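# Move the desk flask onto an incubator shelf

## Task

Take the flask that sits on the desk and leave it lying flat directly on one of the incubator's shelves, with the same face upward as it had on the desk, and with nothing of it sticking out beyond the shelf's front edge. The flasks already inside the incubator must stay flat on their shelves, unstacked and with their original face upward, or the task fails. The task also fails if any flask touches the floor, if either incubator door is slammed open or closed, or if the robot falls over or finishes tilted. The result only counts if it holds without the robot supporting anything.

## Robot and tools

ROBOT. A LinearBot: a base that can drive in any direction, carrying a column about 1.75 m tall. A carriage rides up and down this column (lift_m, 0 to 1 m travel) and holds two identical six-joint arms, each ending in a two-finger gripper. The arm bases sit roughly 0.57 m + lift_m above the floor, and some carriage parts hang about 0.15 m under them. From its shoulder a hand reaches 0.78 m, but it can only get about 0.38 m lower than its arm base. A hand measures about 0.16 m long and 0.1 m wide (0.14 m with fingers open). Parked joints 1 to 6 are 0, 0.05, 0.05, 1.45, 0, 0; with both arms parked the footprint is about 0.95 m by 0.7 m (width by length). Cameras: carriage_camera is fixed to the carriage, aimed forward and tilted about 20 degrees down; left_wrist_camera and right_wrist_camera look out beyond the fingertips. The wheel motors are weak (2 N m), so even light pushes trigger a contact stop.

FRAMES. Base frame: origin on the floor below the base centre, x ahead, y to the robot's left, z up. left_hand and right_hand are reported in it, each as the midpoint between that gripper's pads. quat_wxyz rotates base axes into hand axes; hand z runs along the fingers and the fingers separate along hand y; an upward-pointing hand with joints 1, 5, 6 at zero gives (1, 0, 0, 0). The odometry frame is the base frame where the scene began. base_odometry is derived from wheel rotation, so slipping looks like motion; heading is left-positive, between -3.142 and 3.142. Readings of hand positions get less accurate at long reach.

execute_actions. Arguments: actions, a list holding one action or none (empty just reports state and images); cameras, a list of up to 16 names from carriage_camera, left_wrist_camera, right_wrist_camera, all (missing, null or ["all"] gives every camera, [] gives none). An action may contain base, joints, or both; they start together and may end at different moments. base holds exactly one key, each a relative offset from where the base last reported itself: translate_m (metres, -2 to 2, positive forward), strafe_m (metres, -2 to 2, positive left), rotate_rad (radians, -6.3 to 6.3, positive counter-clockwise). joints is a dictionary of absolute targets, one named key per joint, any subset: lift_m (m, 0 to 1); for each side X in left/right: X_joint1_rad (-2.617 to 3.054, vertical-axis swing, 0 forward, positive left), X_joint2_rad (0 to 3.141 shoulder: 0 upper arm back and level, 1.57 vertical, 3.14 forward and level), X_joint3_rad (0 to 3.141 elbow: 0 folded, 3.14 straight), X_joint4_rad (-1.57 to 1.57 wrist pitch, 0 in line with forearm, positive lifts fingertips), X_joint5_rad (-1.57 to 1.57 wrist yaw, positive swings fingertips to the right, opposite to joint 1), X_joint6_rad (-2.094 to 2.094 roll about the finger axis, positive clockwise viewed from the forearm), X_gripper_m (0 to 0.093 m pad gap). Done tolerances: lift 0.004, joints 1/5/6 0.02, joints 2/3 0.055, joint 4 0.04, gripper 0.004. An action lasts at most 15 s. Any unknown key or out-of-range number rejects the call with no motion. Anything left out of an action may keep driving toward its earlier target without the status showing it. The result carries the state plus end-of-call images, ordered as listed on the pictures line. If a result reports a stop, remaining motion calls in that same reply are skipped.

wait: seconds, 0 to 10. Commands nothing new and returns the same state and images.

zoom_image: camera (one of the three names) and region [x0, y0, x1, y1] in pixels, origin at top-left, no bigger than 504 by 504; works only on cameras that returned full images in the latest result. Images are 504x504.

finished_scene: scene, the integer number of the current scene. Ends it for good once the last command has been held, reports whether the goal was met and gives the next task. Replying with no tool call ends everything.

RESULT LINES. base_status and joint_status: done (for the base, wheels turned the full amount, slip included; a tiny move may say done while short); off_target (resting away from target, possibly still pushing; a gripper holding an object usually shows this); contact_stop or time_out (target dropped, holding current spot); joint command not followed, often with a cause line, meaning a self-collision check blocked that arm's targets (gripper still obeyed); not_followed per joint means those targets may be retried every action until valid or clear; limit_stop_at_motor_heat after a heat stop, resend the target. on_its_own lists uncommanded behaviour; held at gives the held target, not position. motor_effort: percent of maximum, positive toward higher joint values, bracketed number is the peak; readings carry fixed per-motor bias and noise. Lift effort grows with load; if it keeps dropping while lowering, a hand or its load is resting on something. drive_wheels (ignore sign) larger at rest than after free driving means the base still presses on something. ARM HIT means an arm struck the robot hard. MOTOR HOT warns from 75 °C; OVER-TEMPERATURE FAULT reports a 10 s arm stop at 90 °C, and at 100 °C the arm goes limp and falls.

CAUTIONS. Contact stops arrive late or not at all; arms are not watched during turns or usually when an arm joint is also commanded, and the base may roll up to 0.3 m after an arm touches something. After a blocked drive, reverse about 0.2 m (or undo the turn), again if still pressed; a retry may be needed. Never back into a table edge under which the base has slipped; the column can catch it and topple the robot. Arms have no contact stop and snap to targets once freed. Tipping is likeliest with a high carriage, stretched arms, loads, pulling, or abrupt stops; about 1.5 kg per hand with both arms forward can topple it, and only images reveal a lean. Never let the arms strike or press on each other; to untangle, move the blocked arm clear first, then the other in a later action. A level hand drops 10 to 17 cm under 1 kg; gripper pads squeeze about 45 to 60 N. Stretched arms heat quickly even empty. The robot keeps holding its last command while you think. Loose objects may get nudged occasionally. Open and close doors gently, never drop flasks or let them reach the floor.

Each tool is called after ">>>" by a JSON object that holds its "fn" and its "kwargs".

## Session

Scene 1 counted as done. Starting scene 2.

>>> {"fn": "execute_actions", "kwargs": {"actions": [], "cameras": ["carriage_camera"]}}

Scene clock: 0.00 s.
base_odometry: x=+0.000 y=+0.000 heading=+0.000 (m, m, rad; odometry frame)
base_status: not commanded
joint_positions: lift_m=+0.302 left_joint1_rad=-0.003 left_joint2_rad=+0.057 left_joint3_rad=+0.039 left_joint4_rad=+1.395 left_joint5_rad=+0.043 left_joint6_rad=-0.018 left_gripper_m=+0.094 right_joint1_rad=+0.006 right_joint2_rad=+0.034 right_joint3_rad=+0.042 right_joint4_rad=+1.416 right_joint5_rad=-0.002 right_joint6_rad=-0.024 right_gripper_m=+0.094
joint_status: not commanded
motor_effort: lift_m=+28 drive_wheels=-2 (%)
left_hand: x=+0.3213 y=+0.3132 z=+1.2981 quat_wxyz=(+0.995, +0.021, +0.097, -0.013) (m; base frame)
right_hand: x=+0.3083 y=-0.3202 z=+1.3005 quat_wxyz=(+0.997, -0.002, +0.074, -0.009) (m; base frame)
pictures: carriage_camera
Images, in order (width x height): carriage_camera 504x504.

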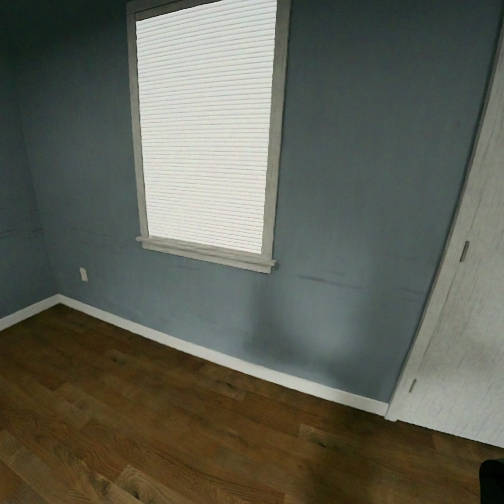

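The robot is facing a wall at close range, so I'll turn to survey the room.

>>> {"fn": "execute_actions", "kwargs": {"actions": [{"base":{"rotate_rad":2.0}}], "cameras": ["carriage_camera"]}}

Scene clock: 5.63 s.
base_odometry: x=+0.000 y=+0.000 heading=+1.999 (m, m, rad; odometry frame)
base_status: done
joint_positions: lift_m=+0.302 left_joint1_rad=-0.003 left_joint2_rad=+0.057 left_joint3_rad=+0.039 left_joint4_rad=+1.395 left_joint5_rad=+0.043 left_joint6_rad=-0.018 left_gripper_m=+0.094 right_joint1_rad=+0.006 right_joint2_rad=+0.034 right_joint3_rad=+0.042 right_joint4_rad=+1.414 right_joint5_rad=-0.002 right_joint6_rad=-0.024 right_gripper_m=+0.094
joint_status: not commanded
motor_effort: lift_m=+25(24) drive_wheels=+11(26) (%)
left_hand: x=+0.3213 y=+0.3132 z=+1.2981 quat_wxyz=(+0.995, +0.021, +0.097, -0.013) (m; base frame)
right_hand: x=+0.3087 y=-0.3202 z=+1.3004 quat_wxyz=(+0.997, -0.002, +0.075, -0.009) (m; base frame)
pictures: carriage_camera
Images, in order (width x height): carriage_camera 504x504.

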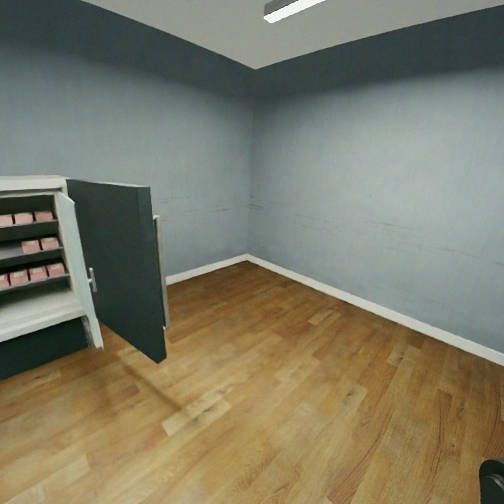

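The incubator is on the left with both doors open. I'll keep turning to find the desk.

>>> {"fn": "execute_actions", "kwargs": {"actions": [{"base":{"rotate_rad":1.6}}], "cameras": ["carriage_camera"]}}

Scene clock: 10.67 s.
base_odometry: x=+0.000 y=+0.000 heading=-2.686 (m, m, rad; odometry frame)
base_status: done
joint_positions: lift_m=+0.302 left_joint1_rad=-0.003 left_joint2_rad=+0.057 left_joint3_rad=+0.039 left_joint4_rad=+1.395 left_joint5_rad=+0.043 left_joint6_rad=-0.018 left_gripper_m=+0.094 right_joint1_rad=+0.006 right_joint2_rad=+0.034 right_joint3_rad=+0.042 right_joint4_rad=+1.414 right_joint5_rad=-0.002 right_joint6_rad=-0.024 right_gripper_m=+0.094
joint_status: not commanded
motor_effort: lift_m=+23(22) drive_wheels=+12(28) (%)
left_hand: x=+0.3213 y=+0.3132 z=+1.2981 quat_wxyz=(+0.995, +0.021, +0.097, -0.013) (m; base frame)
right_hand: x=+0.3088 y=-0.3202 z=+1.3004 quat_wxyz=(+0.997, -0.002, +0.075, -0.009) (m; base frame)
pictures: carriage_camera
Images, in order (width x height): carriage_camera 504x504.

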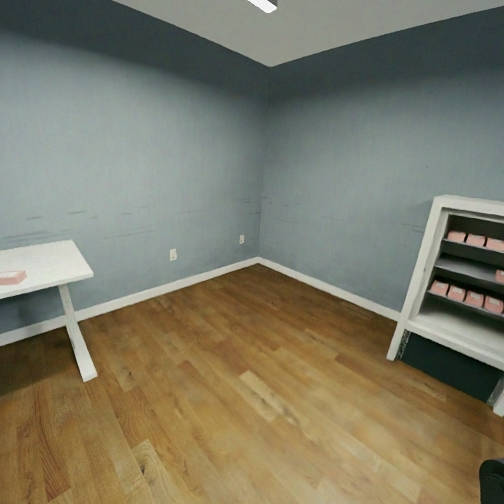

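The desk is on the left, and this one looks lower than the last. I'll turn to face it.

>>> {"fn": "execute_actions", "kwargs": {"actions": [{"base":{"rotate_rad":0.8}}], "cameras": ["carriage_camera"]}}

Scene clock: 14.97 s.
base_odometry: x=+0.000 y=+0.000 heading=-1.888 (m, m, rad; odometry frame)
base_status: done
joint_positions: lift_m=+0.302 left_joint1_rad=-0.003 left_joint2_rad=+0.057 left_joint3_rad=+0.039 left_joint4_rad=+1.395 left_joint5_rad=+0.043 left_joint6_rad=-0.018 left_gripper_m=+0.094 right_joint1_rad=+0.006 right_joint2_rad=+0.034 right_joint3_rad=+0.042 right_joint4_rad=+1.414 right_joint5_rad=-0.002 right_joint6_rad=-0.024 right_gripper_m=+0.094
joint_status: not commanded
motor_effort: lift_m=+26(22) drive_wheels=+12(26) (%)
left_hand: x=+0.3213 y=+0.3132 z=+1.2981 quat_wxyz=(+0.995, +0.021, +0.097, -0.013) (m; base frame)
right_hand: x=+0.3086 y=-0.3202 z=+1.3004 quat_wxyz=(+0.997, -0.002, +0.074, -0.009) (m; base frame)
pictures: carriage_camera
Images, in order (width x height): carriage_camera 504x504.

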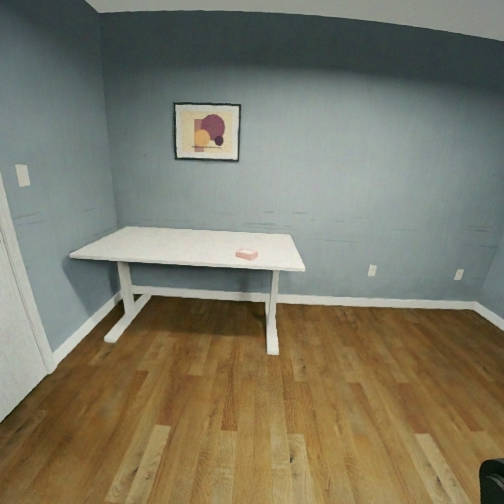

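>>> {"fn": "execute_actions", "kwargs": {"actions": [{"base":{"strafe_m":-0.31},"joints":{"lift_m":0.45,"left_joint2_rad":2.2,"left_joint3_rad":2.2,"left_joint4_rad":-1.57,"left_joint6_rad":1.57}}], "cameras": []}}

>>> {"fn": "execute_actions", "kwargs": {"actions": [{"base":{"translate_m":0.75}}], "cameras": ["carriage_camera","left_wrist_camera"]}}

Scene clock: 24.27 s.
base_odometry: x=-0.295 y=+0.096 heading=-1.887 (m, m, rad; odometry frame)
base_status: done
joint_positions: lift_m=+0.450 left_joint1_rad=-0.003 left_joint2_rad=+2.185 left_joint3_rad=+2.184 left_joint4_rad=-1.559 left_joint5_rad=+0.043 left_joint6_rad=+1.564 left_gripper_m=+0.094 right_joint1_rad=+0.006 right_joint2_rad=+0.034 right_joint3_rad=+0.042 right_joint4_rad=+1.415 right_joint5_rad=-0.002 right_joint6_rad=-0.024 right_gripper_m=+0.094
joint_status: all done
motor_effort: lift_m=+21(27) drive_wheels=-5(27) (%)
left_hand: x=+0.6913 y=+0.3120 z=+1.1641 quat_wxyz=(+0.019, +0.706, +0.708, -0.012) (m; base frame)
right_hand: x=+0.3085 y=-0.3202 z=+1.4485 quat_wxyz=(+0.997, -0.002, +0.074, -0.009) (m; base frame)
pictures: none
No camera images: the call's "cameras" was empty. Leave "cameras" out to get every camera's image.

Scene clock: 28.00 s.
base_odometry: x=-0.529 y=-0.616 heading=-1.888 (m, m, rad; odometry frame)
base_status: done
joint_positions: lift_m=+0.450 left_joint1_rad=-0.003 left_joint2_rad=+2.185 left_joint3_rad=+2.184 left_joint4_rad=-1.561 left_joint5_rad=+0.043 left_joint6_rad=+1.564 left_gripper_m=+0.094 right_joint1_rad=+0.006 right_joint2_rad=+0.034 right_joint3_rad=+0.042 right_joint4_rad=+1.415 right_joint5_rad=-0.002 right_joint6_rad=-0.024 right_gripper_m=+0.094
joint_status: not commanded
motor_effort: lift_m=+23(24) drive_wheels=-6(25) (%)
left_hand: x=+0.6908 y=+0.3123 z=+1.1641 quat_wxyz=(+0.018, +0.705, +0.709, -0.012) (m; base frame)
right_hand: x=+0.3085 y=-0.3202 z=+1.4485 quat_wxyz=(+0.997, -0.002, +0.074, -0.009) (m; base frame)
pictures: carriage_camera, left_wrist_camera
Images, in order (width x height): carriage_camera 504x504, left_wrist_camera 504x504.

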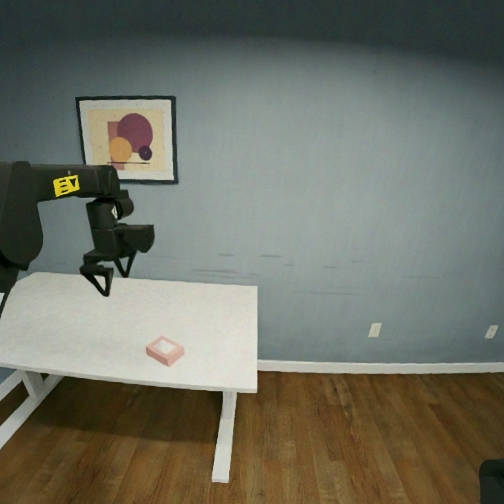

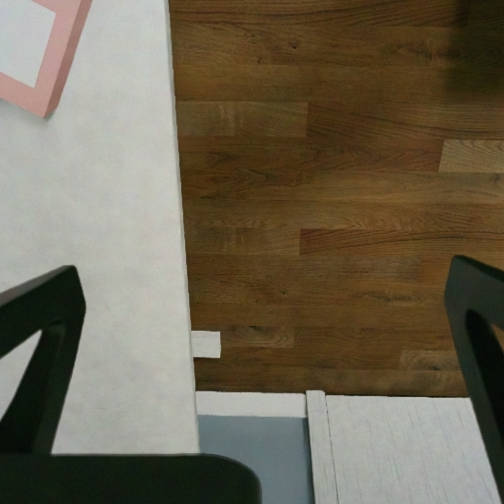

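The flask is ahead and to the right of the hand, so I'll correct in steps.

>>> {"fn": "execute_actions", "kwargs": {"actions": [{"base":{"translate_m":0.2}}], "cameras": []}}

>>> {"fn": "execute_actions", "kwargs": {"actions": [{"base":{"strafe_m":-0.15}}], "cameras": ["left_wrist_camera"]}}

Scene clock: 35.40 s.
base_odometry: x=-0.591 y=-0.806 heading=-1.888 (m, m, rad; odometry frame)
base_status: done
joint_positions: lift_m=+0.450 left_joint1_rad=-0.003 left_joint2_rad=+2.185 left_joint3_rad=+2.184 left_joint4_rad=-1.563 left_joint5_rad=+0.043 left_joint6_rad=+1.564 left_gripper_m=+0.094 right_joint1_rad=+0.006 right_joint2_rad=+0.034 right_joint3_rad=+0.042 right_joint4_rad=+1.415 right_joint5_rad=-0.002 right_joint6_rad=-0.024 right_gripper_m=+0.094
joint_status: not commanded
motor_effort: lift_m=+25(21) drive_wheels=-4(27) (%)
left_hand: x=+0.6904 y=+0.3123 z=+1.1641 quat_wxyz=(+0.018, +0.705, +0.709, -0.013) (m; base frame)
right_hand: x=+0.3085 y=-0.3202 z=+1.4485 quat_wxyz=(+0.997, -0.002, +0.074, -0.009) (m; base frame)
pictures: none
No camera images: the call's "cameras" was empty. Leave "cameras" out to get every camera's image.

Scene clock: 37.37 s.
base_odometry: x=-0.734 y=-0.760 heading=-1.888 (m, m, rad; odometry frame)
base_status: done
joint_positions: lift_m=+0.450 left_joint1_rad=-0.003 left_joint2_rad=+2.185 left_joint3_rad=+2.184 left_joint4_rad=-1.563 left_joint5_rad=+0.043 left_joint6_rad=+1.564 left_gripper_m=+0.094 right_joint1_rad=+0.006 right_joint2_rad=+0.034 right_joint3_rad=+0.042 right_joint4_rad=+1.415 right_joint5_rad=-0.002 right_joint6_rad=-0.024 right_gripper_m=+0.094
joint_status: not commanded
motor_effort: lift_m=+25(26) drive_wheels=-2(23) (%)
left_hand: x=+0.6904 y=+0.3123 z=+1.1641 quat_wxyz=(+0.018, +0.705, +0.709, -0.013) (m; base frame)
right_hand: x=+0.3085 y=-0.3202 z=+1.4485 quat_wxyz=(+0.997, -0.002, +0.074, -0.009) (m; base frame)
pictures: left_wrist_camera
Images, in order (width x height): left_wrist_camera 504x504.

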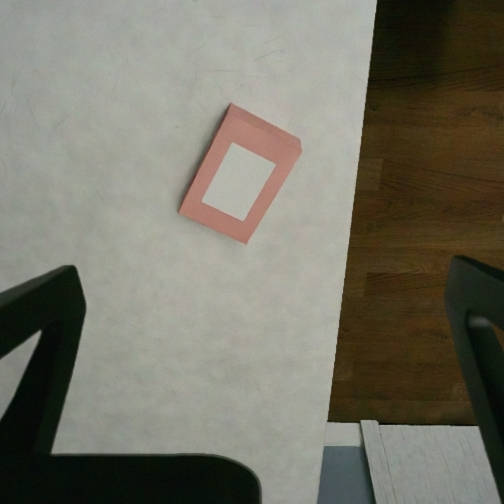

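The flask sits close to the desk's front edge, so I'll be extra careful not to push it off. I'll rotate the hand to match its angle and slide right.

>>> {"fn": "execute_actions", "kwargs": {"actions": [{"base":{"strafe_m":-0.1},"joints":{"left_joint6_rad":2.0}}], "cameras": ["left_wrist_camera"]}}

Scene clock: 42.73 s.
base_odometry: x=-0.829 y=-0.729 heading=-1.888 (m, m, rad; odometry frame)
base_status: done
joint_positions: lift_m=+0.450 left_joint1_rad=-0.003 left_joint2_rad=+2.185 left_joint3_rad=+2.184 left_joint4_rad=-1.563 left_joint5_rad=+0.043 left_joint6_rad=+1.994 left_gripper_m=+0.094 right_joint1_rad=+0.006 right_joint2_rad=+0.034 right_joint3_rad=+0.042 right_joint4_rad=+1.415 right_joint5_rad=-0.002 right_joint6_rad=-0.024 right_gripper_m=+0.094
joint_status: all done
motor_effort: lift_m=+23(29) drive_wheels=-3(26) (%)
left_hand: x=+0.6904 y=+0.3120 z=+1.1641 quat_wxyz=(+0.020, +0.841, +0.541, -0.009) (m; base frame)
right_hand: x=+0.3085 y=-0.3202 z=+1.4485 quat_wxyz=(+0.997, -0.002, +0.074, -0.009) (m; base frame)
pictures: left_wrist_camera
Images, in order (width x height): left_wrist_camera 504x504.

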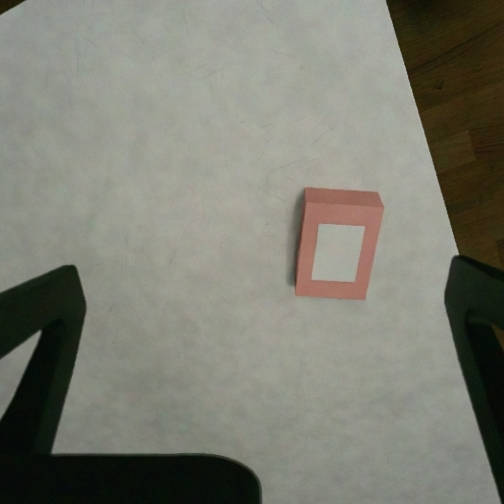

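The hand is aligned with the flask. The flask shows right of centre and a bit high, so I'll back up, slide right and descend part way.

>>> {"fn": "execute_actions", "kwargs": {"actions": [{"base":{"translate_m":-0.08},"joints":{"lift_m":0.3}}], "cameras": []}}

>>> {"fn": "execute_actions", "kwargs": {"actions": [{"base":{"strafe_m":-0.07}}], "cameras": ["left_wrist_camera"]}}

Scene clock: 47.67 s.
base_odometry: x=-0.804 y=-0.653 heading=-1.888 (m, m, rad; odometry frame)
base_status: done
joint_positions: lift_m=+0.300 left_joint1_rad=-0.003 left_joint2_rad=+2.187 left_joint3_rad=+2.191 left_joint4_rad=-1.566 left_joint5_rad=+0.043 left_joint6_rad=+1.994 left_gripper_m=+0.094 right_joint1_rad=+0.006 right_joint2_rad=+0.034 right_joint3_rad=+0.042 right_joint4_rad=+1.416 right_joint5_rad=-0.002 right_joint6_rad=-0.024 right_gripper_m=+0.094
joint_status: all done
motor_effort: lift_m=+24(28) drive_wheels=-2(23) (%)
left_hand: x=+0.6910 y=+0.3120 z=+1.0150 quat_wxyz=(+0.020, +0.841, +0.541, -0.008) (m; base frame)
right_hand: x=+0.3084 y=-0.3202 z=+1.2983 quat_wxyz=(+0.997, -0.002, +0.074, -0.009) (m; base frame)
pictures: none
No camera images: the call's "cameras" was empty. Leave "cameras" out to get every camera's image.

Scene clock: 49.13 s.
base_odometry: x=-0.871 y=-0.631 heading=-1.888 (m, m, rad; odometry frame)
base_status: done
joint_positions: lift_m=+0.300 left_joint1_rad=-0.003 left_joint2_rad=+2.187 left_joint3_rad=+2.191 left_joint4_rad=-1.566 left_joint5_rad=+0.043 left_joint6_rad=+1.994 left_gripper_m=+0.094 right_joint1_rad=+0.006 right_joint2_rad=+0.034 right_joint3_rad=+0.042 right_joint4_rad=+1.416 right_joint5_rad=-0.002 right_joint6_rad=-0.024 right_gripper_m=+0.094
joint_status: not commanded
motor_effort: lift_m=+25(27) drive_wheels=-1(23) (%)
left_hand: x=+0.6910 y=+0.3120 z=+1.0150 quat_wxyz=(+0.020, +0.841, +0.541, -0.008) (m; base frame)
right_hand: x=+0.3084 y=-0.3202 z=+1.2983 quat_wxyz=(+0.997, -0.002, +0.074, -0.009) (m; base frame)
pictures: left_wrist_camera
Images, in order (width x height): left_wrist_camera 504x504.

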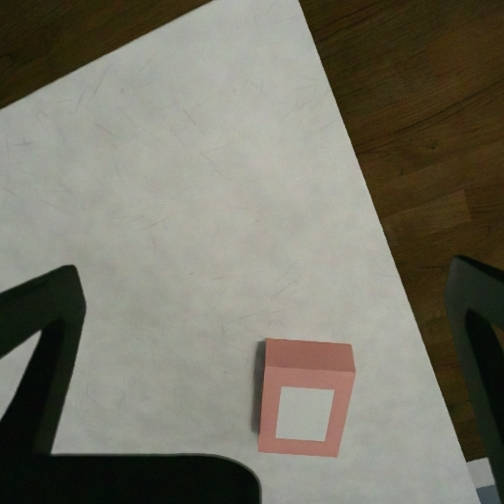

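>>> {"fn": "execute_actions", "kwargs": {"actions": [{"base":{"translate_m":-0.015},"joints":{"lift_m":0.2}}], "cameras": []}}

>>> {"fn": "execute_actions", "kwargs": {"actions": [{"base":{"strafe_m":0.04}}], "cameras": ["left_wrist_camera"]}}

Scene clock: 57.83 s.
base_odometry: x=-0.867 y=-0.616 heading=-1.888 (m, m, rad; odometry frame)
base_status: done
joint_positions: lift_m=+0.200 left_joint1_rad=-0.003 left_joint2_rad=+2.190 left_joint3_rad=+2.192 left_joint4_rad=-1.566 left_joint5_rad=+0.043 left_joint6_rad=+1.994 left_gripper_m=+0.094 right_joint1_rad=+0.006 right_joint2_rad=+0.034 right_joint3_rad=+0.042 right_joint4_rad=+1.416 right_joint5_rad=-0.002 right_joint6_rad=-0.024 right_gripper_m=+0.094
joint_status: all done
motor_effort: lift_m=+26(24) drive_wheels=-1(15) (%)
left_hand: x=+0.6912 y=+0.3120 z=+0.9139 quat_wxyz=(+0.020, +0.841, +0.541, -0.009) (m; base frame)
right_hand: x=+0.3084 y=-0.3202 z=+1.1984 quat_wxyz=(+0.997, -0.002, +0.074, -0.009) (m; base frame)
pictures: none
No camera images: the call's "cameras" was empty. Leave "cameras" out to get every camera's image.

Scene clock: 59.03 s.
base_odometry: x=-0.829 y=-0.629 heading=-1.888 (m, m, rad; odometry frame)
base_status: done
joint_positions: lift_m=+0.200 left_joint1_rad=-0.002 left_joint2_rad=+2.190 left_joint3_rad=+2.192 left_joint4_rad=-1.566 left_joint5_rad=+0.043 left_joint6_rad=+1.994 left_gripper_m=+0.094 right_joint1_rad=+0.006 right_joint2_rad=+0.034 right_joint3_rad=+0.042 right_joint4_rad=+1.415 right_joint5_rad=-0.002 right_joint6_rad=-0.024 right_gripper_m=+0.094
joint_status: not commanded
motor_effort: lift_m=+24(23) drive_wheels=+0(17) (%)
left_hand: x=+0.6912 y=+0.3124 z=+0.9139 quat_wxyz=(+0.020, +0.840, +0.542, -0.009) (m; base frame)
right_hand: x=+0.3085 y=-0.3202 z=+1.1983 quat_wxyz=(+0.997, -0.002, +0.074, -0.009) (m; base frame)
pictures: left_wrist_camera
Images, in order (width x height): left_wrist_camera 504x504.

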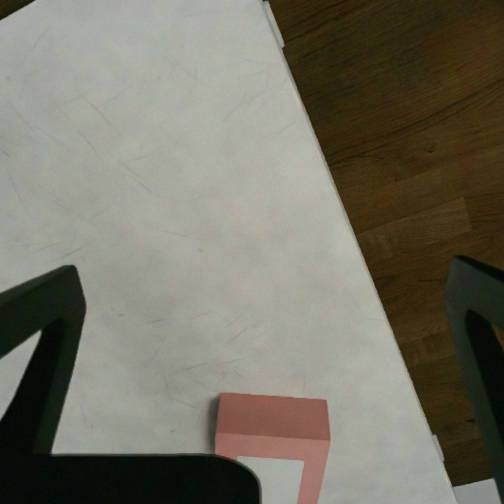

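The flask is centred left to right, but it slides toward the bottom of the image as I descend, because the camera is offset from the hand's axis. I'll shift so it comes further up between the fingers, then check again.

>>> {"fn": "execute_actions", "kwargs": {"actions": [{"base":{"strafe_m":0.045}}], "cameras": []}}

>>> {"fn": "execute_actions", "kwargs": {"actions": [{"base":{"translate_m":0.02}}], "cameras": ["left_wrist_camera"]}}

Scene clock: 65.10 s.
base_odometry: x=-0.786 y=-0.642 heading=-1.888 (m, m, rad; odometry frame)
base_status: done
joint_positions: lift_m=+0.200 left_joint1_rad=-0.002 left_joint2_rad=+2.190 left_joint3_rad=+2.192 left_joint4_rad=-1.566 left_joint5_rad=+0.043 left_joint6_rad=+1.994 left_gripper_m=+0.094 right_joint1_rad=+0.006 right_joint2_rad=+0.034 right_joint3_rad=+0.042 right_joint4_rad=+1.415 right_joint5_rad=-0.002 right_joint6_rad=-0.024 right_gripper_m=+0.094
joint_status: not commanded
motor_effort: lift_m=+25(21) drive_wheels=+1(22) (%)
left_hand: x=+0.6912 y=+0.3124 z=+0.9139 quat_wxyz=(+0.020, +0.840, +0.542, -0.009) (m; base frame)
right_hand: x=+0.3085 y=-0.3202 z=+1.1983 quat_wxyz=(+0.997, -0.002, +0.074, -0.009) (m; base frame)
pictures: none
No camera images: the call's "cameras" was empty. Leave "cameras" out to get every camera's image.

Scene clock: 65.97 s.
base_odometry: x=-0.792 y=-0.661 heading=-1.887 (m, m, rad; odometry frame)
base_status: done
joint_positions: lift_m=+0.200 left_joint1_rad=-0.002 left_joint2_rad=+2.190 left_joint3_rad=+2.192 left_joint4_rad=-1.566 left_joint5_rad=+0.043 left_joint6_rad=+1.994 left_gripper_m=+0.094 right_joint1_rad=+0.006 right_joint2_rad=+0.034 right_joint3_rad=+0.042 right_joint4_rad=+1.416 right_joint5_rad=-0.002 right_joint6_rad=-0.024 right_gripper_m=+0.094
joint_status: not commanded
motor_effort: lift_m=+26(24) drive_wheels=-4(13) (%)
left_hand: x=+0.6911 y=+0.3124 z=+0.9140 quat_wxyz=(+0.020, +0.840, +0.542, -0.009) (m; base frame)
right_hand: x=+0.3083 y=-0.3202 z=+1.1984 quat_wxyz=(+0.997, -0.002, +0.074, -0.009) (m; base frame)
pictures: left_wrist_camera
Images, in order (width x height): left_wrist_camera 504x504.

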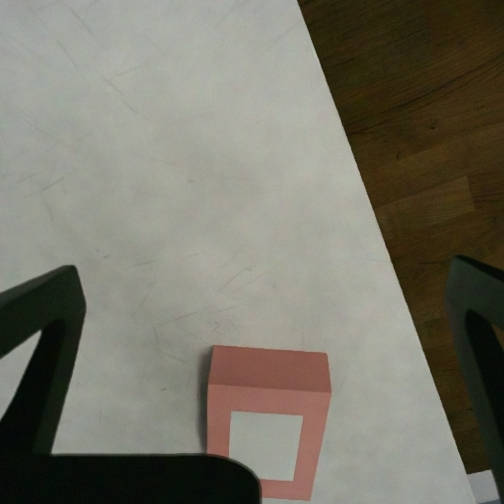

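It's still centred horizontally. I'll descend another step and slide left a bit more so the flask stays in view.

>>> {"fn": "execute_actions", "kwargs": {"actions": [{"base":{"strafe_m":0.04},"joints":{"lift_m":0.12}}], "cameras": ["left_wrist_camera"]}}

Scene clock: 72.47 s.
base_odometry: x=-0.754 y=-0.674 heading=-1.888 (m, m, rad; odometry frame)
base_status: done
joint_positions: lift_m=+0.120 left_joint1_rad=-0.002 left_joint2_rad=+2.190 left_joint3_rad=+2.192 left_joint4_rad=-1.567 left_joint5_rad=+0.043 left_joint6_rad=+1.994 left_gripper_m=+0.094 right_joint1_rad=+0.006 right_joint2_rad=+0.034 right_joint3_rad=+0.042 right_joint4_rad=+1.416 right_joint5_rad=-0.002 right_joint6_rad=-0.024 right_gripper_m=+0.094
joint_status: all done
motor_effort: lift_m=+23(29) drive_wheels=+0(23) (%)
left_hand: x=+0.6909 y=+0.3124 z=+0.8341 quat_wxyz=(+0.020, +0.840, +0.542, -0.009) (m; base frame)
right_hand: x=+0.3083 y=-0.3202 z=+1.1184 quat_wxyz=(+0.997, -0.002, +0.074, -0.009) (m; base frame)
pictures: left_wrist_camera
Images, in order (width x height): left_wrist_camera 504x504.

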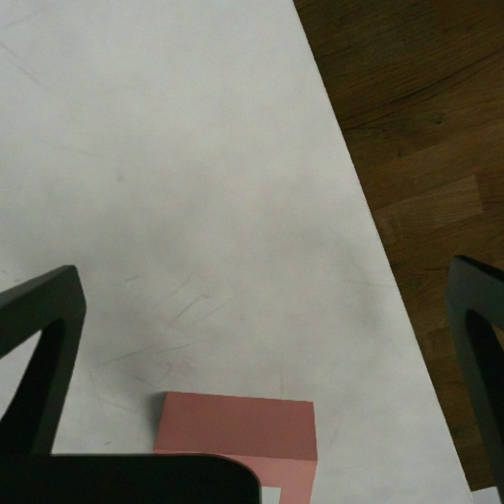

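The flask is slightly left of centre and low again. I'll adjust position before descending any further.

>>> {"fn": "execute_actions", "kwargs": {"actions": [{"base":{"strafe_m":0.06}}], "cameras": []}}

>>> {"fn": "execute_actions", "kwargs": {"actions": [{"base":{"translate_m":0.035}}], "cameras": ["left_wrist_camera"]}}

Scene clock: 81.07 s.
base_odometry: x=-0.697 y=-0.693 heading=-1.888 (m, m, rad; odometry frame)
base_status: done
joint_positions: lift_m=+0.120 left_joint1_rad=-0.002 left_joint2_rad=+2.190 left_joint3_rad=+2.192 left_joint4_rad=-1.567 left_joint5_rad=+0.043 left_joint6_rad=+1.994 left_gripper_m=+0.094 right_joint1_rad=+0.006 right_joint2_rad=+0.034 right_joint3_rad=+0.042 right_joint4_rad=+1.416 right_joint5_rad=-0.002 right_joint6_rad=-0.024 right_gripper_m=+0.094
joint_status: not commanded
motor_effort: lift_m=+23(23) drive_wheels=-2(30) (%)
left_hand: x=+0.6909 y=+0.3124 z=+0.8341 quat_wxyz=(+0.020, +0.840, +0.542, -0.009) (m; base frame)
right_hand: x=+0.3083 y=-0.3202 z=+1.1184 quat_wxyz=(+0.997, -0.002, +0.074, -0.009) (m; base frame)
pictures: none
No camera images: the call's "cameras" was empty. Leave "cameras" out to get every camera's image.

Scene clock: 82.10 s.
base_odometry: x=-0.707 y=-0.726 heading=-1.887 (m, m, rad; odometry frame)
base_status: done
joint_positions: lift_m=+0.120 left_joint1_rad=-0.002 left_joint2_rad=+2.190 left_joint3_rad=+2.192 left_joint4_rad=-1.567 left_joint5_rad=+0.043 left_joint6_rad=+1.994 left_gripper_m=+0.094 right_joint1_rad=+0.006 right_joint2_rad=+0.034 right_joint3_rad=+0.042 right_joint4_rad=+1.416 right_joint5_rad=-0.002 right_joint6_rad=-0.024 right_gripper_m=+0.094
joint_status: not commanded
motor_effort: lift_m=+26(20) drive_wheels=+5(19) (%)
left_hand: x=+0.6909 y=+0.3124 z=+0.8341 quat_wxyz=(+0.020, +0.840, +0.542, -0.009) (m; base frame)
right_hand: x=+0.3082 y=-0.3202 z=+1.1184 quat_wxyz=(+0.997, -0.002, +0.073, -0.009) (m; base frame)
pictures: left_wrist_camera
Images, in order (width x height): left_wrist_camera 504x504.

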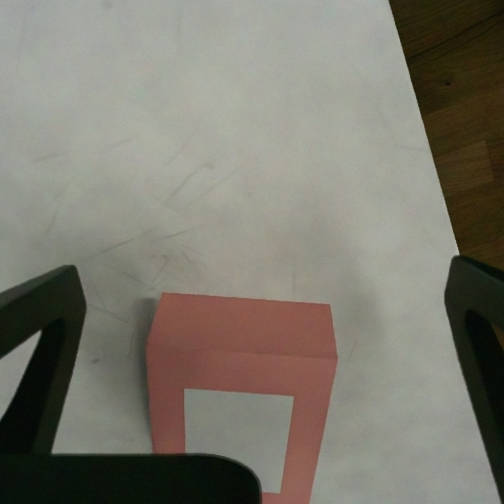

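Nearly there: the flask is about 20 px left of the gap's centre. I'll nudge forward, descend a small step and look.

>>> {"fn": "execute_actions", "kwargs": {"actions": [{"base":{"translate_m":0.012},"joints":{"lift_m":0.08}}], "cameras": ["left_wrist_camera"]}}

Scene clock: 86.40 s.
base_odometry: x=-0.711 y=-0.738 heading=-1.887 (m, m, rad; odometry frame)
base_status: done
joint_positions: lift_m=+0.080 left_joint1_rad=-0.002 left_joint2_rad=+2.197 left_joint3_rad=+2.192 left_joint4_rad=-1.567 left_joint5_rad=+0.043 left_joint6_rad=+1.994 left_gripper_m=+0.094 right_joint1_rad=+0.006 right_joint2_rad=+0.034 right_joint3_rad=+0.042 right_joint4_rad=+1.415 right_joint5_rad=-0.002 right_joint6_rad=-0.024 right_gripper_m=+0.094
joint_status: all done
motor_effort: lift_m=+24(26) drive_wheels=+3(29) (%)
left_hand: x=+0.6911 y=+0.3124 z=+0.7910 quat_wxyz=(+0.017, +0.840, +0.542, -0.012) (m; base frame)
right_hand: x=+0.3085 y=-0.3202 z=+1.0783 quat_wxyz=(+0.997, -0.002, +0.074, -0.009) (m; base frame)
pictures: left_wrist_camera
Images, in order (width x height): left_wrist_camera 504x504.

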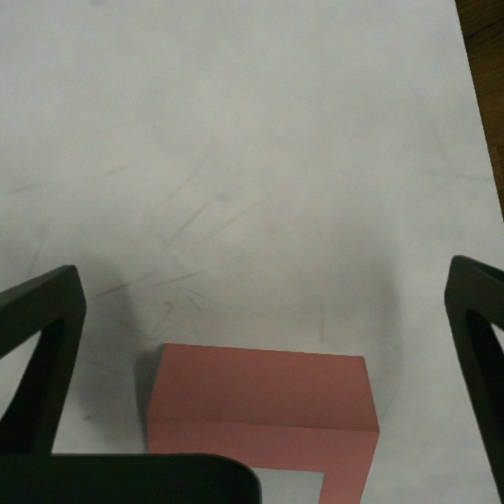

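>>> {"fn": "execute_actions", "kwargs": {"actions": [{"base":{"strafe_m":0.04},"joints":{"lift_m":0.05}}], "cameras": ["left_wrist_camera"]}}

Scene clock: 92.63 s.
base_odometry: x=-0.673 y=-0.750 heading=-1.887 (m, m, rad; odometry frame)
base_status: done
joint_positions: lift_m=+0.050 left_joint1_rad=-0.002 left_joint2_rad=+2.197 left_joint3_rad=+2.192 left_joint4_rad=-1.567 left_joint5_rad=+0.043 left_joint6_rad=+1.995 left_gripper_m=+0.094 right_joint1_rad=+0.006 right_joint2_rad=+0.034 right_joint3_rad=+0.042 right_joint4_rad=+1.414 right_joint5_rad=-0.002 right_joint6_rad=-0.024 right_gripper_m=+0.094
joint_status: all done
motor_effort: lift_m=+25(23) drive_wheels=+0(22) (%)
left_hand: x=+0.6911 y=+0.3124 z=+0.7612 quat_wxyz=(+0.018, +0.840, +0.542, -0.012) (m; base frame)
right_hand: x=+0.3086 y=-0.3202 z=+1.0483 quat_wxyz=(+0.997, -0.002, +0.074, -0.009) (m; base frame)
pictures: left_wrist_camera
Images, in order (width x height): left_wrist_camera 504x504.

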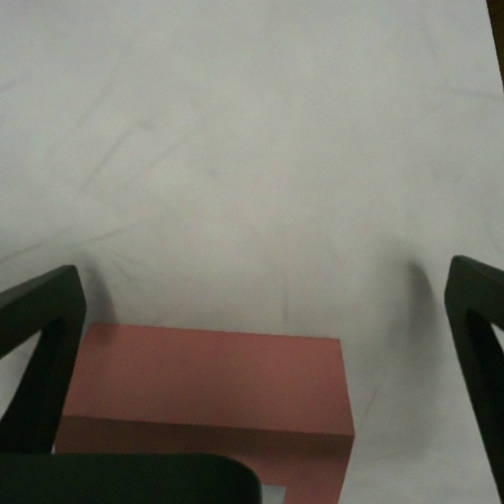

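The sideways move also shifted the flask toward the left finger, because the hand is rotated. I'll correct forward about 1.7 cm before going down.

>>> {"fn": "execute_actions", "kwargs": {"actions": [{"base":{"translate_m":0.017}}], "cameras": ["left_wrist_camera"]}}

Scene clock: 96.13 s.
base_odometry: x=-0.678 y=-0.767 heading=-1.887 (m, m, rad; odometry frame)
base_status: done
joint_positions: lift_m=+0.050 left_joint1_rad=-0.002 left_joint2_rad=+2.197 left_joint3_rad=+2.192 left_joint4_rad=-1.567 left_joint5_rad=+0.043 left_joint6_rad=+1.995 left_gripper_m=+0.094 right_joint1_rad=+0.006 right_joint2_rad=+0.034 right_joint3_rad=+0.042 right_joint4_rad=+1.415 right_joint5_rad=-0.002 right_joint6_rad=-0.024 right_gripper_m=+0.094
joint_status: not commanded
motor_effort: lift_m=+22(23) drive_wheels=-5(18) (%)
left_hand: x=+0.6911 y=+0.3124 z=+0.7612 quat_wxyz=(+0.018, +0.840, +0.542, -0.012) (m; base frame)
right_hand: x=+0.3085 y=-0.3202 z=+1.0483 quat_wxyz=(+0.997, -0.002, +0.074, -0.009) (m; base frame)
pictures: left_wrist_camera
Images, in order (width x height): left_wrist_camera 504x504.

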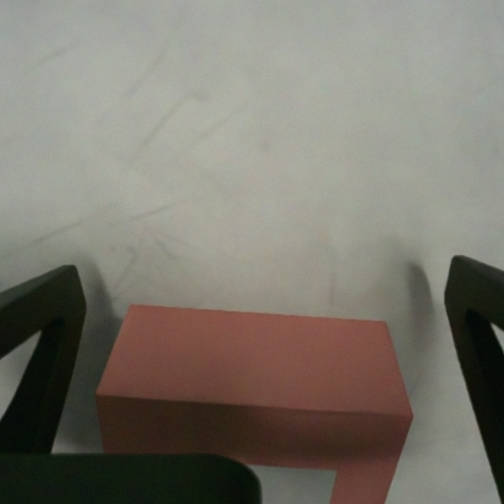

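Centred again, with clearance to both fingers. I'll descend the last step and look before closing.

>>> {"fn": "execute_actions", "kwargs": {"actions": [{"joints":{"lift_m":0.02}}], "cameras": ["left_wrist_camera"]}}

Scene clock: 99.07 s.
base_odometry: x=-0.678 y=-0.767 heading=-1.887 (m, m, rad; odometry frame)
base_status: not commanded
joint_positions: lift_m=+0.020 left_joint1_rad=-0.003 left_joint2_rad=+2.187 left_joint3_rad=+2.198 left_joint4_rad=-1.571 left_joint5_rad=+0.042 left_joint6_rad=+1.995 left_gripper_m=+0.094 right_joint1_rad=+0.006 right_joint2_rad=+0.034 right_joint3_rad=+0.042 right_joint4_rad=+1.414 right_joint5_rad=-0.002 right_joint6_rad=-0.024 right_gripper_m=+0.094
joint_status: all done
motor_effort: lift_m=+28(24) drive_wheels=-3(5) (%)
left_hand: x=+0.6909 y=+0.3120 z=+0.7369 quat_wxyz=(+0.021, +0.841, +0.541, -0.007) (m; base frame)
right_hand: x=+0.3086 y=-0.3202 z=+1.0184 quat_wxyz=(+0.997, -0.002, +0.074, -0.009) (m; base frame)
pictures: left_wrist_camera
Images, in order (width x height): left_wrist_camera 504x504.

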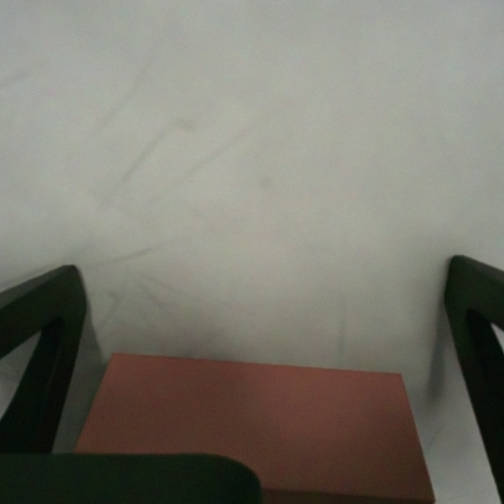

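The fingertips are at desk level, since the hand fell a little less than the lift did. The flask sits between them. Closing now and checking the gap.

>>> {"fn": "execute_actions", "kwargs": {"actions": [{"joints":{"left_gripper_m":0.0}}], "cameras": ["left_wrist_camera"]}}

Scene clock: 102.53 s.
base_odometry: x=-0.678 y=-0.766 heading=-1.887 (m, m, rad; odometry frame)
base_status: not commanded
joint_positions: lift_m=+0.020 left_joint1_rad=-0.003 left_joint2_rad=+2.187 left_joint3_rad=+2.198 left_joint4_rad=-1.579 left_joint5_rad=+0.039 left_joint6_rad=+1.995 left_gripper_m=+0.000 right_joint1_rad=+0.006 right_joint2_rad=+0.034 right_joint3_rad=+0.042 right_joint4_rad=+1.414 right_joint5_rad=-0.002 right_joint6_rad=-0.024 right_gripper_m=+0.094
joint_status: all done
motor_effort: lift_m=+20(22) drive_wheels=-2(3) (%)
left_hand: x=+0.6890 y=+0.3126 z=+0.7369 quat_wxyz=(+0.017, +0.841, +0.541, -0.009) (m; base frame)
right_hand: x=+0.3086 y=-0.3202 z=+1.0184 quat_wxyz=(+0.997, -0.002, +0.074, -0.009) (m; base frame)
pictures: left_wrist_camera
Images, in order (width x height): left_wrist_camera 504x504.

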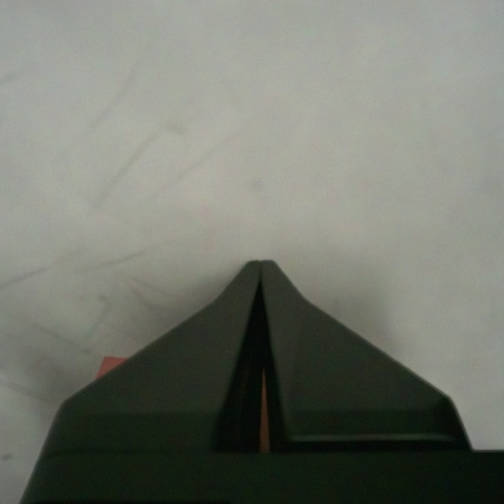

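Missed again: the gap went to 0.000, the same failure as in scene 1. Now I see why. The flask shows red beneath the closed fingers, so they closed in a plane just past its far end, not across it. In the one grip that worked, the flask's far edge was well above the fingertips in the image. So the flask has to sit further up in the image than I've been allowing. I'll open, rise and check that nothing moved.

>>> {"fn": "execute_actions", "kwargs": {"actions": [{"joints":{"lift_m":0.09,"left_gripper_m":0.093}}], "cameras": ["left_wrist_camera"]}}

Scene clock: 112.90 s.
base_odometry: x=-0.678 y=-0.766 heading=-1.887 (m, m, rad; odometry frame)
base_status: not commanded
joint_positions: lift_m=+0.090 left_joint1_rad=-0.003 left_joint2_rad=+2.189 left_joint3_rad=+2.198 left_joint4_rad=-1.575 left_joint5_rad=+0.039 left_joint6_rad=+1.995 left_gripper_m=+0.093 right_joint1_rad=+0.006 right_joint2_rad=+0.034 right_joint3_rad=+0.042 right_joint4_rad=+1.415 right_joint5_rad=-0.002 right_joint6_rad=-0.024 right_gripper_m=+0.094
joint_status: all done
motor_effort: lift_m=+22(23) drive_wheels=-2(3) (%)
left_hand: x=+0.6900 y=+0.3126 z=+0.8060 quat_wxyz=(+0.018, +0.841, +0.541, -0.009) (m; base frame)
right_hand: x=+0.3085 y=-0.3202 z=+1.0885 quat_wxyz=(+0.997, -0.002, +0.074, -0.009) (m; base frame)
pictures: left_wrist_camera
Images, in order (width x height): left_wrist_camera 504x504.

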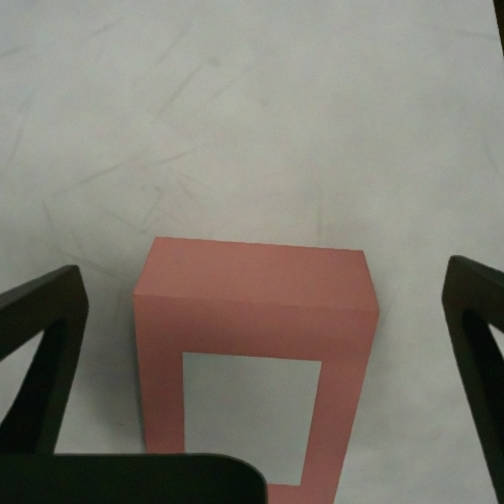

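The flask didn't move: still flat, label up and centred. I'll shift it further up the image by moving left 6.5 cm, with the matching forward correction to keep it centred.

>>> {"fn": "execute_actions", "kwargs": {"actions": [{"base":{"strafe_m":0.065}}], "cameras": []}}

>>> {"fn": "execute_actions", "kwargs": {"actions": [{"base":{"translate_m":0.028}}], "cameras": ["left_wrist_camera"]}}

Scene clock: 117.00 s.
base_odometry: x=-0.616 y=-0.787 heading=-1.887 (m, m, rad; odometry frame)
base_status: done
joint_positions: lift_m=+0.090 left_joint1_rad=-0.003 left_joint2_rad=+2.189 left_joint3_rad=+2.198 left_joint4_rad=-1.575 left_joint5_rad=+0.040 left_joint6_rad=+1.995 left_gripper_m=+0.093 right_joint1_rad=+0.006 right_joint2_rad=+0.034 right_joint3_rad=+0.042 right_joint4_rad=+1.415 right_joint5_rad=-0.002 right_joint6_rad=-0.024 right_gripper_m=+0.094
joint_status: not commanded
motor_effort: lift_m=+22(23) drive_wheels=-1(23) (%)
left_hand: x=+0.6900 y=+0.3125 z=+0.8060 quat_wxyz=(+0.018, +0.841, +0.541, -0.009) (m; base frame)
right_hand: x=+0.3085 y=-0.3202 z=+1.0885 quat_wxyz=(+0.997, -0.002, +0.074, -0.009) (m; base frame)
pictures: none
No camera images: the call's "cameras" was empty. Leave "cameras" out to get every camera's image.

Scene clock: 117.97 s.
base_odometry: x=-0.625 y=-0.813 heading=-1.886 (m, m, rad; odometry frame)
base_status: done
joint_positions: lift_m=+0.090 left_joint1_rad=-0.003 left_joint2_rad=+2.189 left_joint3_rad=+2.198 left_joint4_rad=-1.574 left_joint5_rad=+0.040 left_joint6_rad=+1.995 left_gripper_m=+0.093 right_joint1_rad=+0.006 right_joint2_rad=+0.034 right_joint3_rad=+0.042 right_joint4_rad=+1.415 right_joint5_rad=-0.002 right_joint6_rad=-0.024 right_gripper_m=+0.094
joint_status: not commanded
motor_effort: lift_m=+23(22) drive_wheels=+6(16) (%)
left_hand: x=+0.6902 y=+0.3125 z=+0.8060 quat_wxyz=(+0.018, +0.841, +0.541, -0.009) (m; base frame)
right_hand: x=+0.3085 y=-0.3202 z=+1.0885 quat_wxyz=(+0.997, -0.002, +0.074, -0.009) (m; base frame)
pictures: left_wrist_camera
Images, in order (width x height): left_wrist_camera 504x504.

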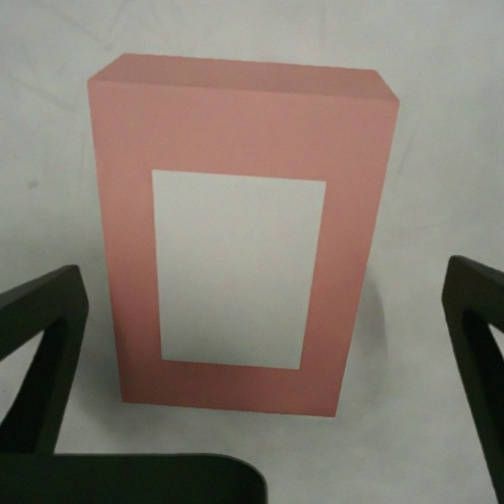

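The whole flask is in view now, so the finger plane should cross its middle. It's about 20 px left of centre, so I'll nudge forward slightly and descend, then look before closing.

>>> {"fn": "execute_actions", "kwargs": {"actions": [{"base":{"translate_m":0.008},"joints":{"lift_m":0.02}}], "cameras": ["left_wrist_camera"]}}

Scene clock: 121.80 s.
base_odometry: x=-0.627 y=-0.821 heading=-1.886 (m, m, rad; odometry frame)
base_status: done
joint_positions: lift_m=+0.020 left_joint1_rad=-0.004 left_joint2_rad=+2.187 left_joint3_rad=+2.199 left_joint4_rad=-1.574 left_joint5_rad=+0.041 left_joint6_rad=+1.995 left_gripper_m=+0.093 right_joint1_rad=+0.006 right_joint2_rad=+0.034 right_joint3_rad=+0.042 right_joint4_rad=+1.416 right_joint5_rad=-0.001 right_joint6_rad=-0.024 right_gripper_m=+0.094
joint_status: all done
motor_effort: lift_m=+24(25) drive_wheels=-3(28) (%)
left_hand: x=+0.6905 y=+0.3119 z=+0.7368 quat_wxyz=(+0.020, +0.841, +0.540, -0.008) (m; base frame)
right_hand: x=+0.3084 y=-0.3204 z=+1.0184 quat_wxyz=(+0.997, -0.002, +0.074, -0.009) (m; base frame)
pictures: left_wrist_camera
Images, in order (width x height): left_wrist_camera 504x504.

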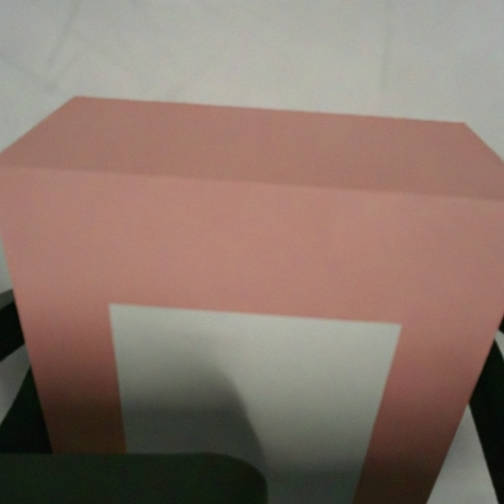

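The fingers are down on either side of the flask, which is still flat with its label up. Closing, and I'll verify by the gap.

>>> {"fn": "execute_actions", "kwargs": {"actions": [{"joints":{"left_gripper_m":0.0}}], "cameras": ["left_wrist_camera"]}}

Scene clock: 124.10 s.
base_odometry: x=-0.627 y=-0.821 heading=-1.886 (m, m, rad; odometry frame)
base_status: not commanded
joint_positions: lift_m=+0.020 left_joint1_rad=-0.004 left_joint2_rad=+2.187 left_joint3_rad=+2.199 left_joint4_rad=-1.579 left_joint5_rad=+0.039 left_joint6_rad=+1.996 left_gripper_m=+0.085 right_joint1_rad=+0.006 right_joint2_rad=+0.034 right_joint3_rad=+0.042 right_joint4_rad=+1.416 right_joint5_rad=-0.001 right_joint6_rad=-0.024 right_gripper_m=+0.094
joint_status: left_gripper_m off_target (ended at +0.085, target +0.000)
motor_effort: lift_m=+24(21) drive_wheels=-3(2) (%)
left_hand: x=+0.6894 y=+0.3122 z=+0.7368 quat_wxyz=(+0.018, +0.841, +0.540, -0.009) (m; base frame)
right_hand: x=+0.3084 y=-0.3204 z=+1.0184 quat_wxyz=(+0.997, -0.002, +0.074, -0.009) (m; base frame)
pictures: left_wrist_camera
Images, in order (width x height): left_wrist_camera 504x504.

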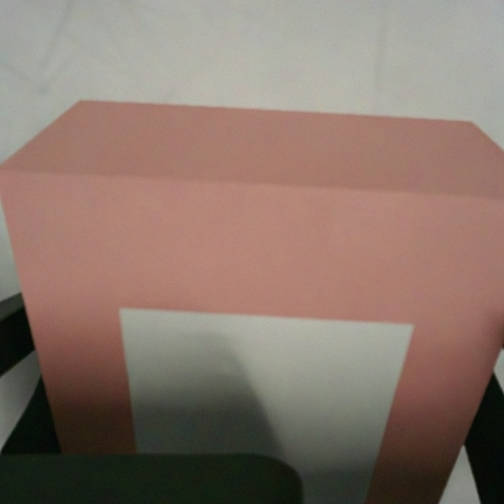

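A real grip this time: the gap stopped at 0.085 m, and the flask is still flat with its label up. A hand pointing straight down won't fit between the shelves, though. So I'll turn the flask on the desk until its long axis points at the robot. Then I can re-grip it from the front with a level hand and fingers at its sides, which also leaves no finger underneath when releasing. First: lift slightly, rotate, and move a little away from the desk edge.

>>> {"fn": "execute_actions", "kwargs": {"actions": [{"base":{"translate_m":0.03},"joints":{"lift_m":0.06,"left_joint6_rad":0.0}}], "cameras": ["carriage_camera"]}}

>>> {"fn": "execute_actions", "kwargs": {"actions": [{"joints":{"lift_m":0.022}}], "cameras": ["carriage_camera"]}}

Scene clock: 142.77 s.
base_odometry: x=-0.636 y=-0.850 heading=-1.885 (m, m, rad; odometry frame)
base_status: done
joint_positions: lift_m=+0.060 left_joint1_rad=-0.004 left_joint2_rad=+2.191 left_joint3_rad=+2.199 left_joint4_rad=-1.575 left_joint5_rad=+0.041 left_joint6_rad=+0.005 left_gripper_m=+0.085 right_joint1_rad=+0.006 right_joint2_rad=+0.034 right_joint3_rad=+0.042 right_joint4_rad=+1.415 right_joint5_rad=-0.001 right_joint6_rad=-0.024 right_gripper_m=+0.094
joint_status: all done
motor_effort: lift_m=+23(31) drive_wheels=+7(26) (%)
left_hand: x=+0.6904 y=+0.3120 z=+0.7755 quat_wxyz=(+0.002, +0.005, +1.000, -0.020) (m; base frame)
right_hand: x=+0.3085 y=-0.3204 z=+1.0585 quat_wxyz=(+0.997, -0.002, +0.074, -0.009) (m; base frame)
pictures: carriage_camera
Images, in order (width x height): carriage_camera 504x504.

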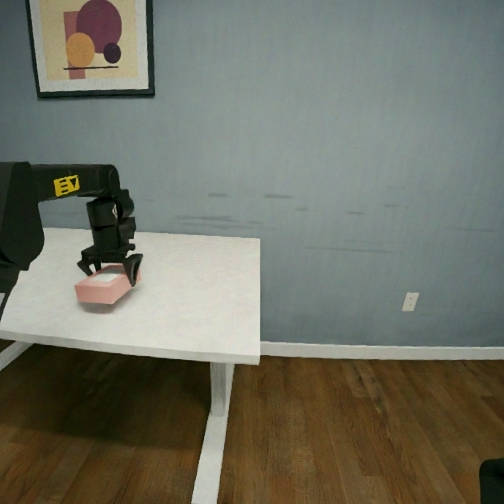

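Scene clock: 143.43 s.
base_odometry: x=-0.636 y=-0.850 heading=-1.885 (m, m, rad; odometry frame)
base_status: not commanded
joint_positions: lift_m=+0.022 left_joint1_rad=-0.004 left_joint2_rad=+2.191 left_joint3_rad=+2.199 left_joint4_rad=-1.574 left_joint5_rad=+0.036 left_joint6_rad=+0.004 left_gripper_m=+0.084 right_joint1_rad=+0.006 right_joint2_rad=+0.034 right_joint3_rad=+0.042 right_joint4_rad=+1.416 right_joint5_rad=-0.001 right_joint6_rad=-0.024 right_gripper_m=+0.094
joint_status: all done
motor_effort: lift_m=+26(27) drive_wheels=+4(6) (%)
left_hand: x=+0.6907 y=+0.3129 z=+0.7374 quat_wxyz=(+0.003, +0.004, +1.000, -0.018) (m; base frame)
right_hand: x=+0.3084 y=-0.3204 z=+1.0204 quat_wxyz=(+0.997, -0.002, +0.074, -0.009) (m; base frame)
pictures: carriage_camera
Images, in order (width x height): carriage_camera 504x504.

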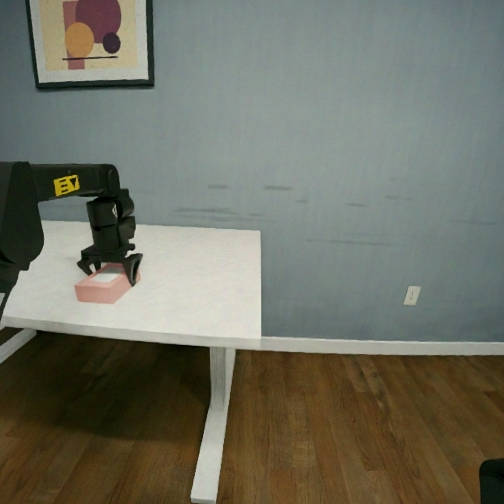

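The flask is set down, turned endwise toward the robot, label up. I'll release it and lift the hand clear.

>>> {"fn": "execute_actions", "kwargs": {"actions": [{"joints":{"left_gripper_m":0.093}}], "cameras": []}}

>>> {"fn": "execute_actions", "kwargs": {"actions": [{"joints":{"lift_m":0.12}}], "cameras": ["carriage_camera"]}}

Scene clock: 146.67 s.
base_odometry: x=-0.636 y=-0.850 heading=-1.885 (m, m, rad; odometry frame)
base_status: not commanded
joint_positions: lift_m=+0.022 left_joint1_rad=-0.004 left_joint2_rad=+2.191 left_joint3_rad=+2.199 left_joint4_rad=-1.574 left_joint5_rad=+0.037 left_joint6_rad=+0.004 left_gripper_m=+0.093 right_joint1_rad=+0.006 right_joint2_rad=+0.034 right_joint3_rad=+0.042 right_joint4_rad=+1.416 right_joint5_rad=-0.001 right_joint6_rad=-0.024 right_gripper_m=+0.094
joint_status: all done
motor_effort: lift_m=+26(26) drive_wheels=+4(6) (%)
left_hand: x=+0.6907 y=+0.3127 z=+0.7374 quat_wxyz=(+0.003, +0.004, +1.000, -0.018) (m; base frame)
right_hand: x=+0.3084 y=-0.3204 z=+1.0204 quat_wxyz=(+0.997, -0.002, +0.074, -0.009) (m; base frame)
pictures: none
No camera images: the call's "cameras" was empty. Leave "cameras" out to get every camera's image.

Scene clock: 147.60 s.
base_odometry: x=-0.636 y=-0.850 heading=-1.885 (m, m, rad; odometry frame)
base_status: not commanded
joint_positions: lift_m=+0.120 left_joint1_rad=-0.004 left_joint2_rad=+2.192 left_joint3_rad=+2.199 left_joint4_rad=-1.572 left_joint5_rad=+0.037 left_joint6_rad=+0.004 left_gripper_m=+0.093 right_joint1_rad=+0.006 right_joint2_rad=+0.034 right_joint3_rad=+0.042 right_joint4_rad=+1.416 right_joint5_rad=-0.001 right_joint6_rad=-0.024 right_gripper_m=+0.094
joint_status: all done
motor_effort: lift_m=+23(27) drive_wheels=+4(6) (%)
left_hand: x=+0.6912 y=+0.3126 z=+0.8352 quat_wxyz=(+0.003, +0.004, +1.000, -0.019) (m; base frame)
right_hand: x=+0.3084 y=-0.3204 z=+1.1185 quat_wxyz=(+0.997, -0.002, +0.074, -0.009) (m; base frame)
pictures: carriage_camera
Images, in order (width x height): carriage_camera 504x504.

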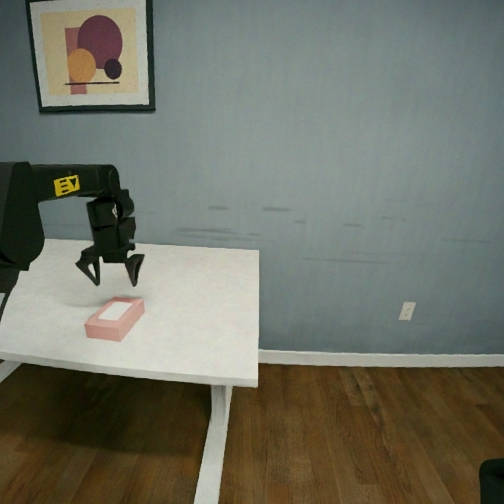

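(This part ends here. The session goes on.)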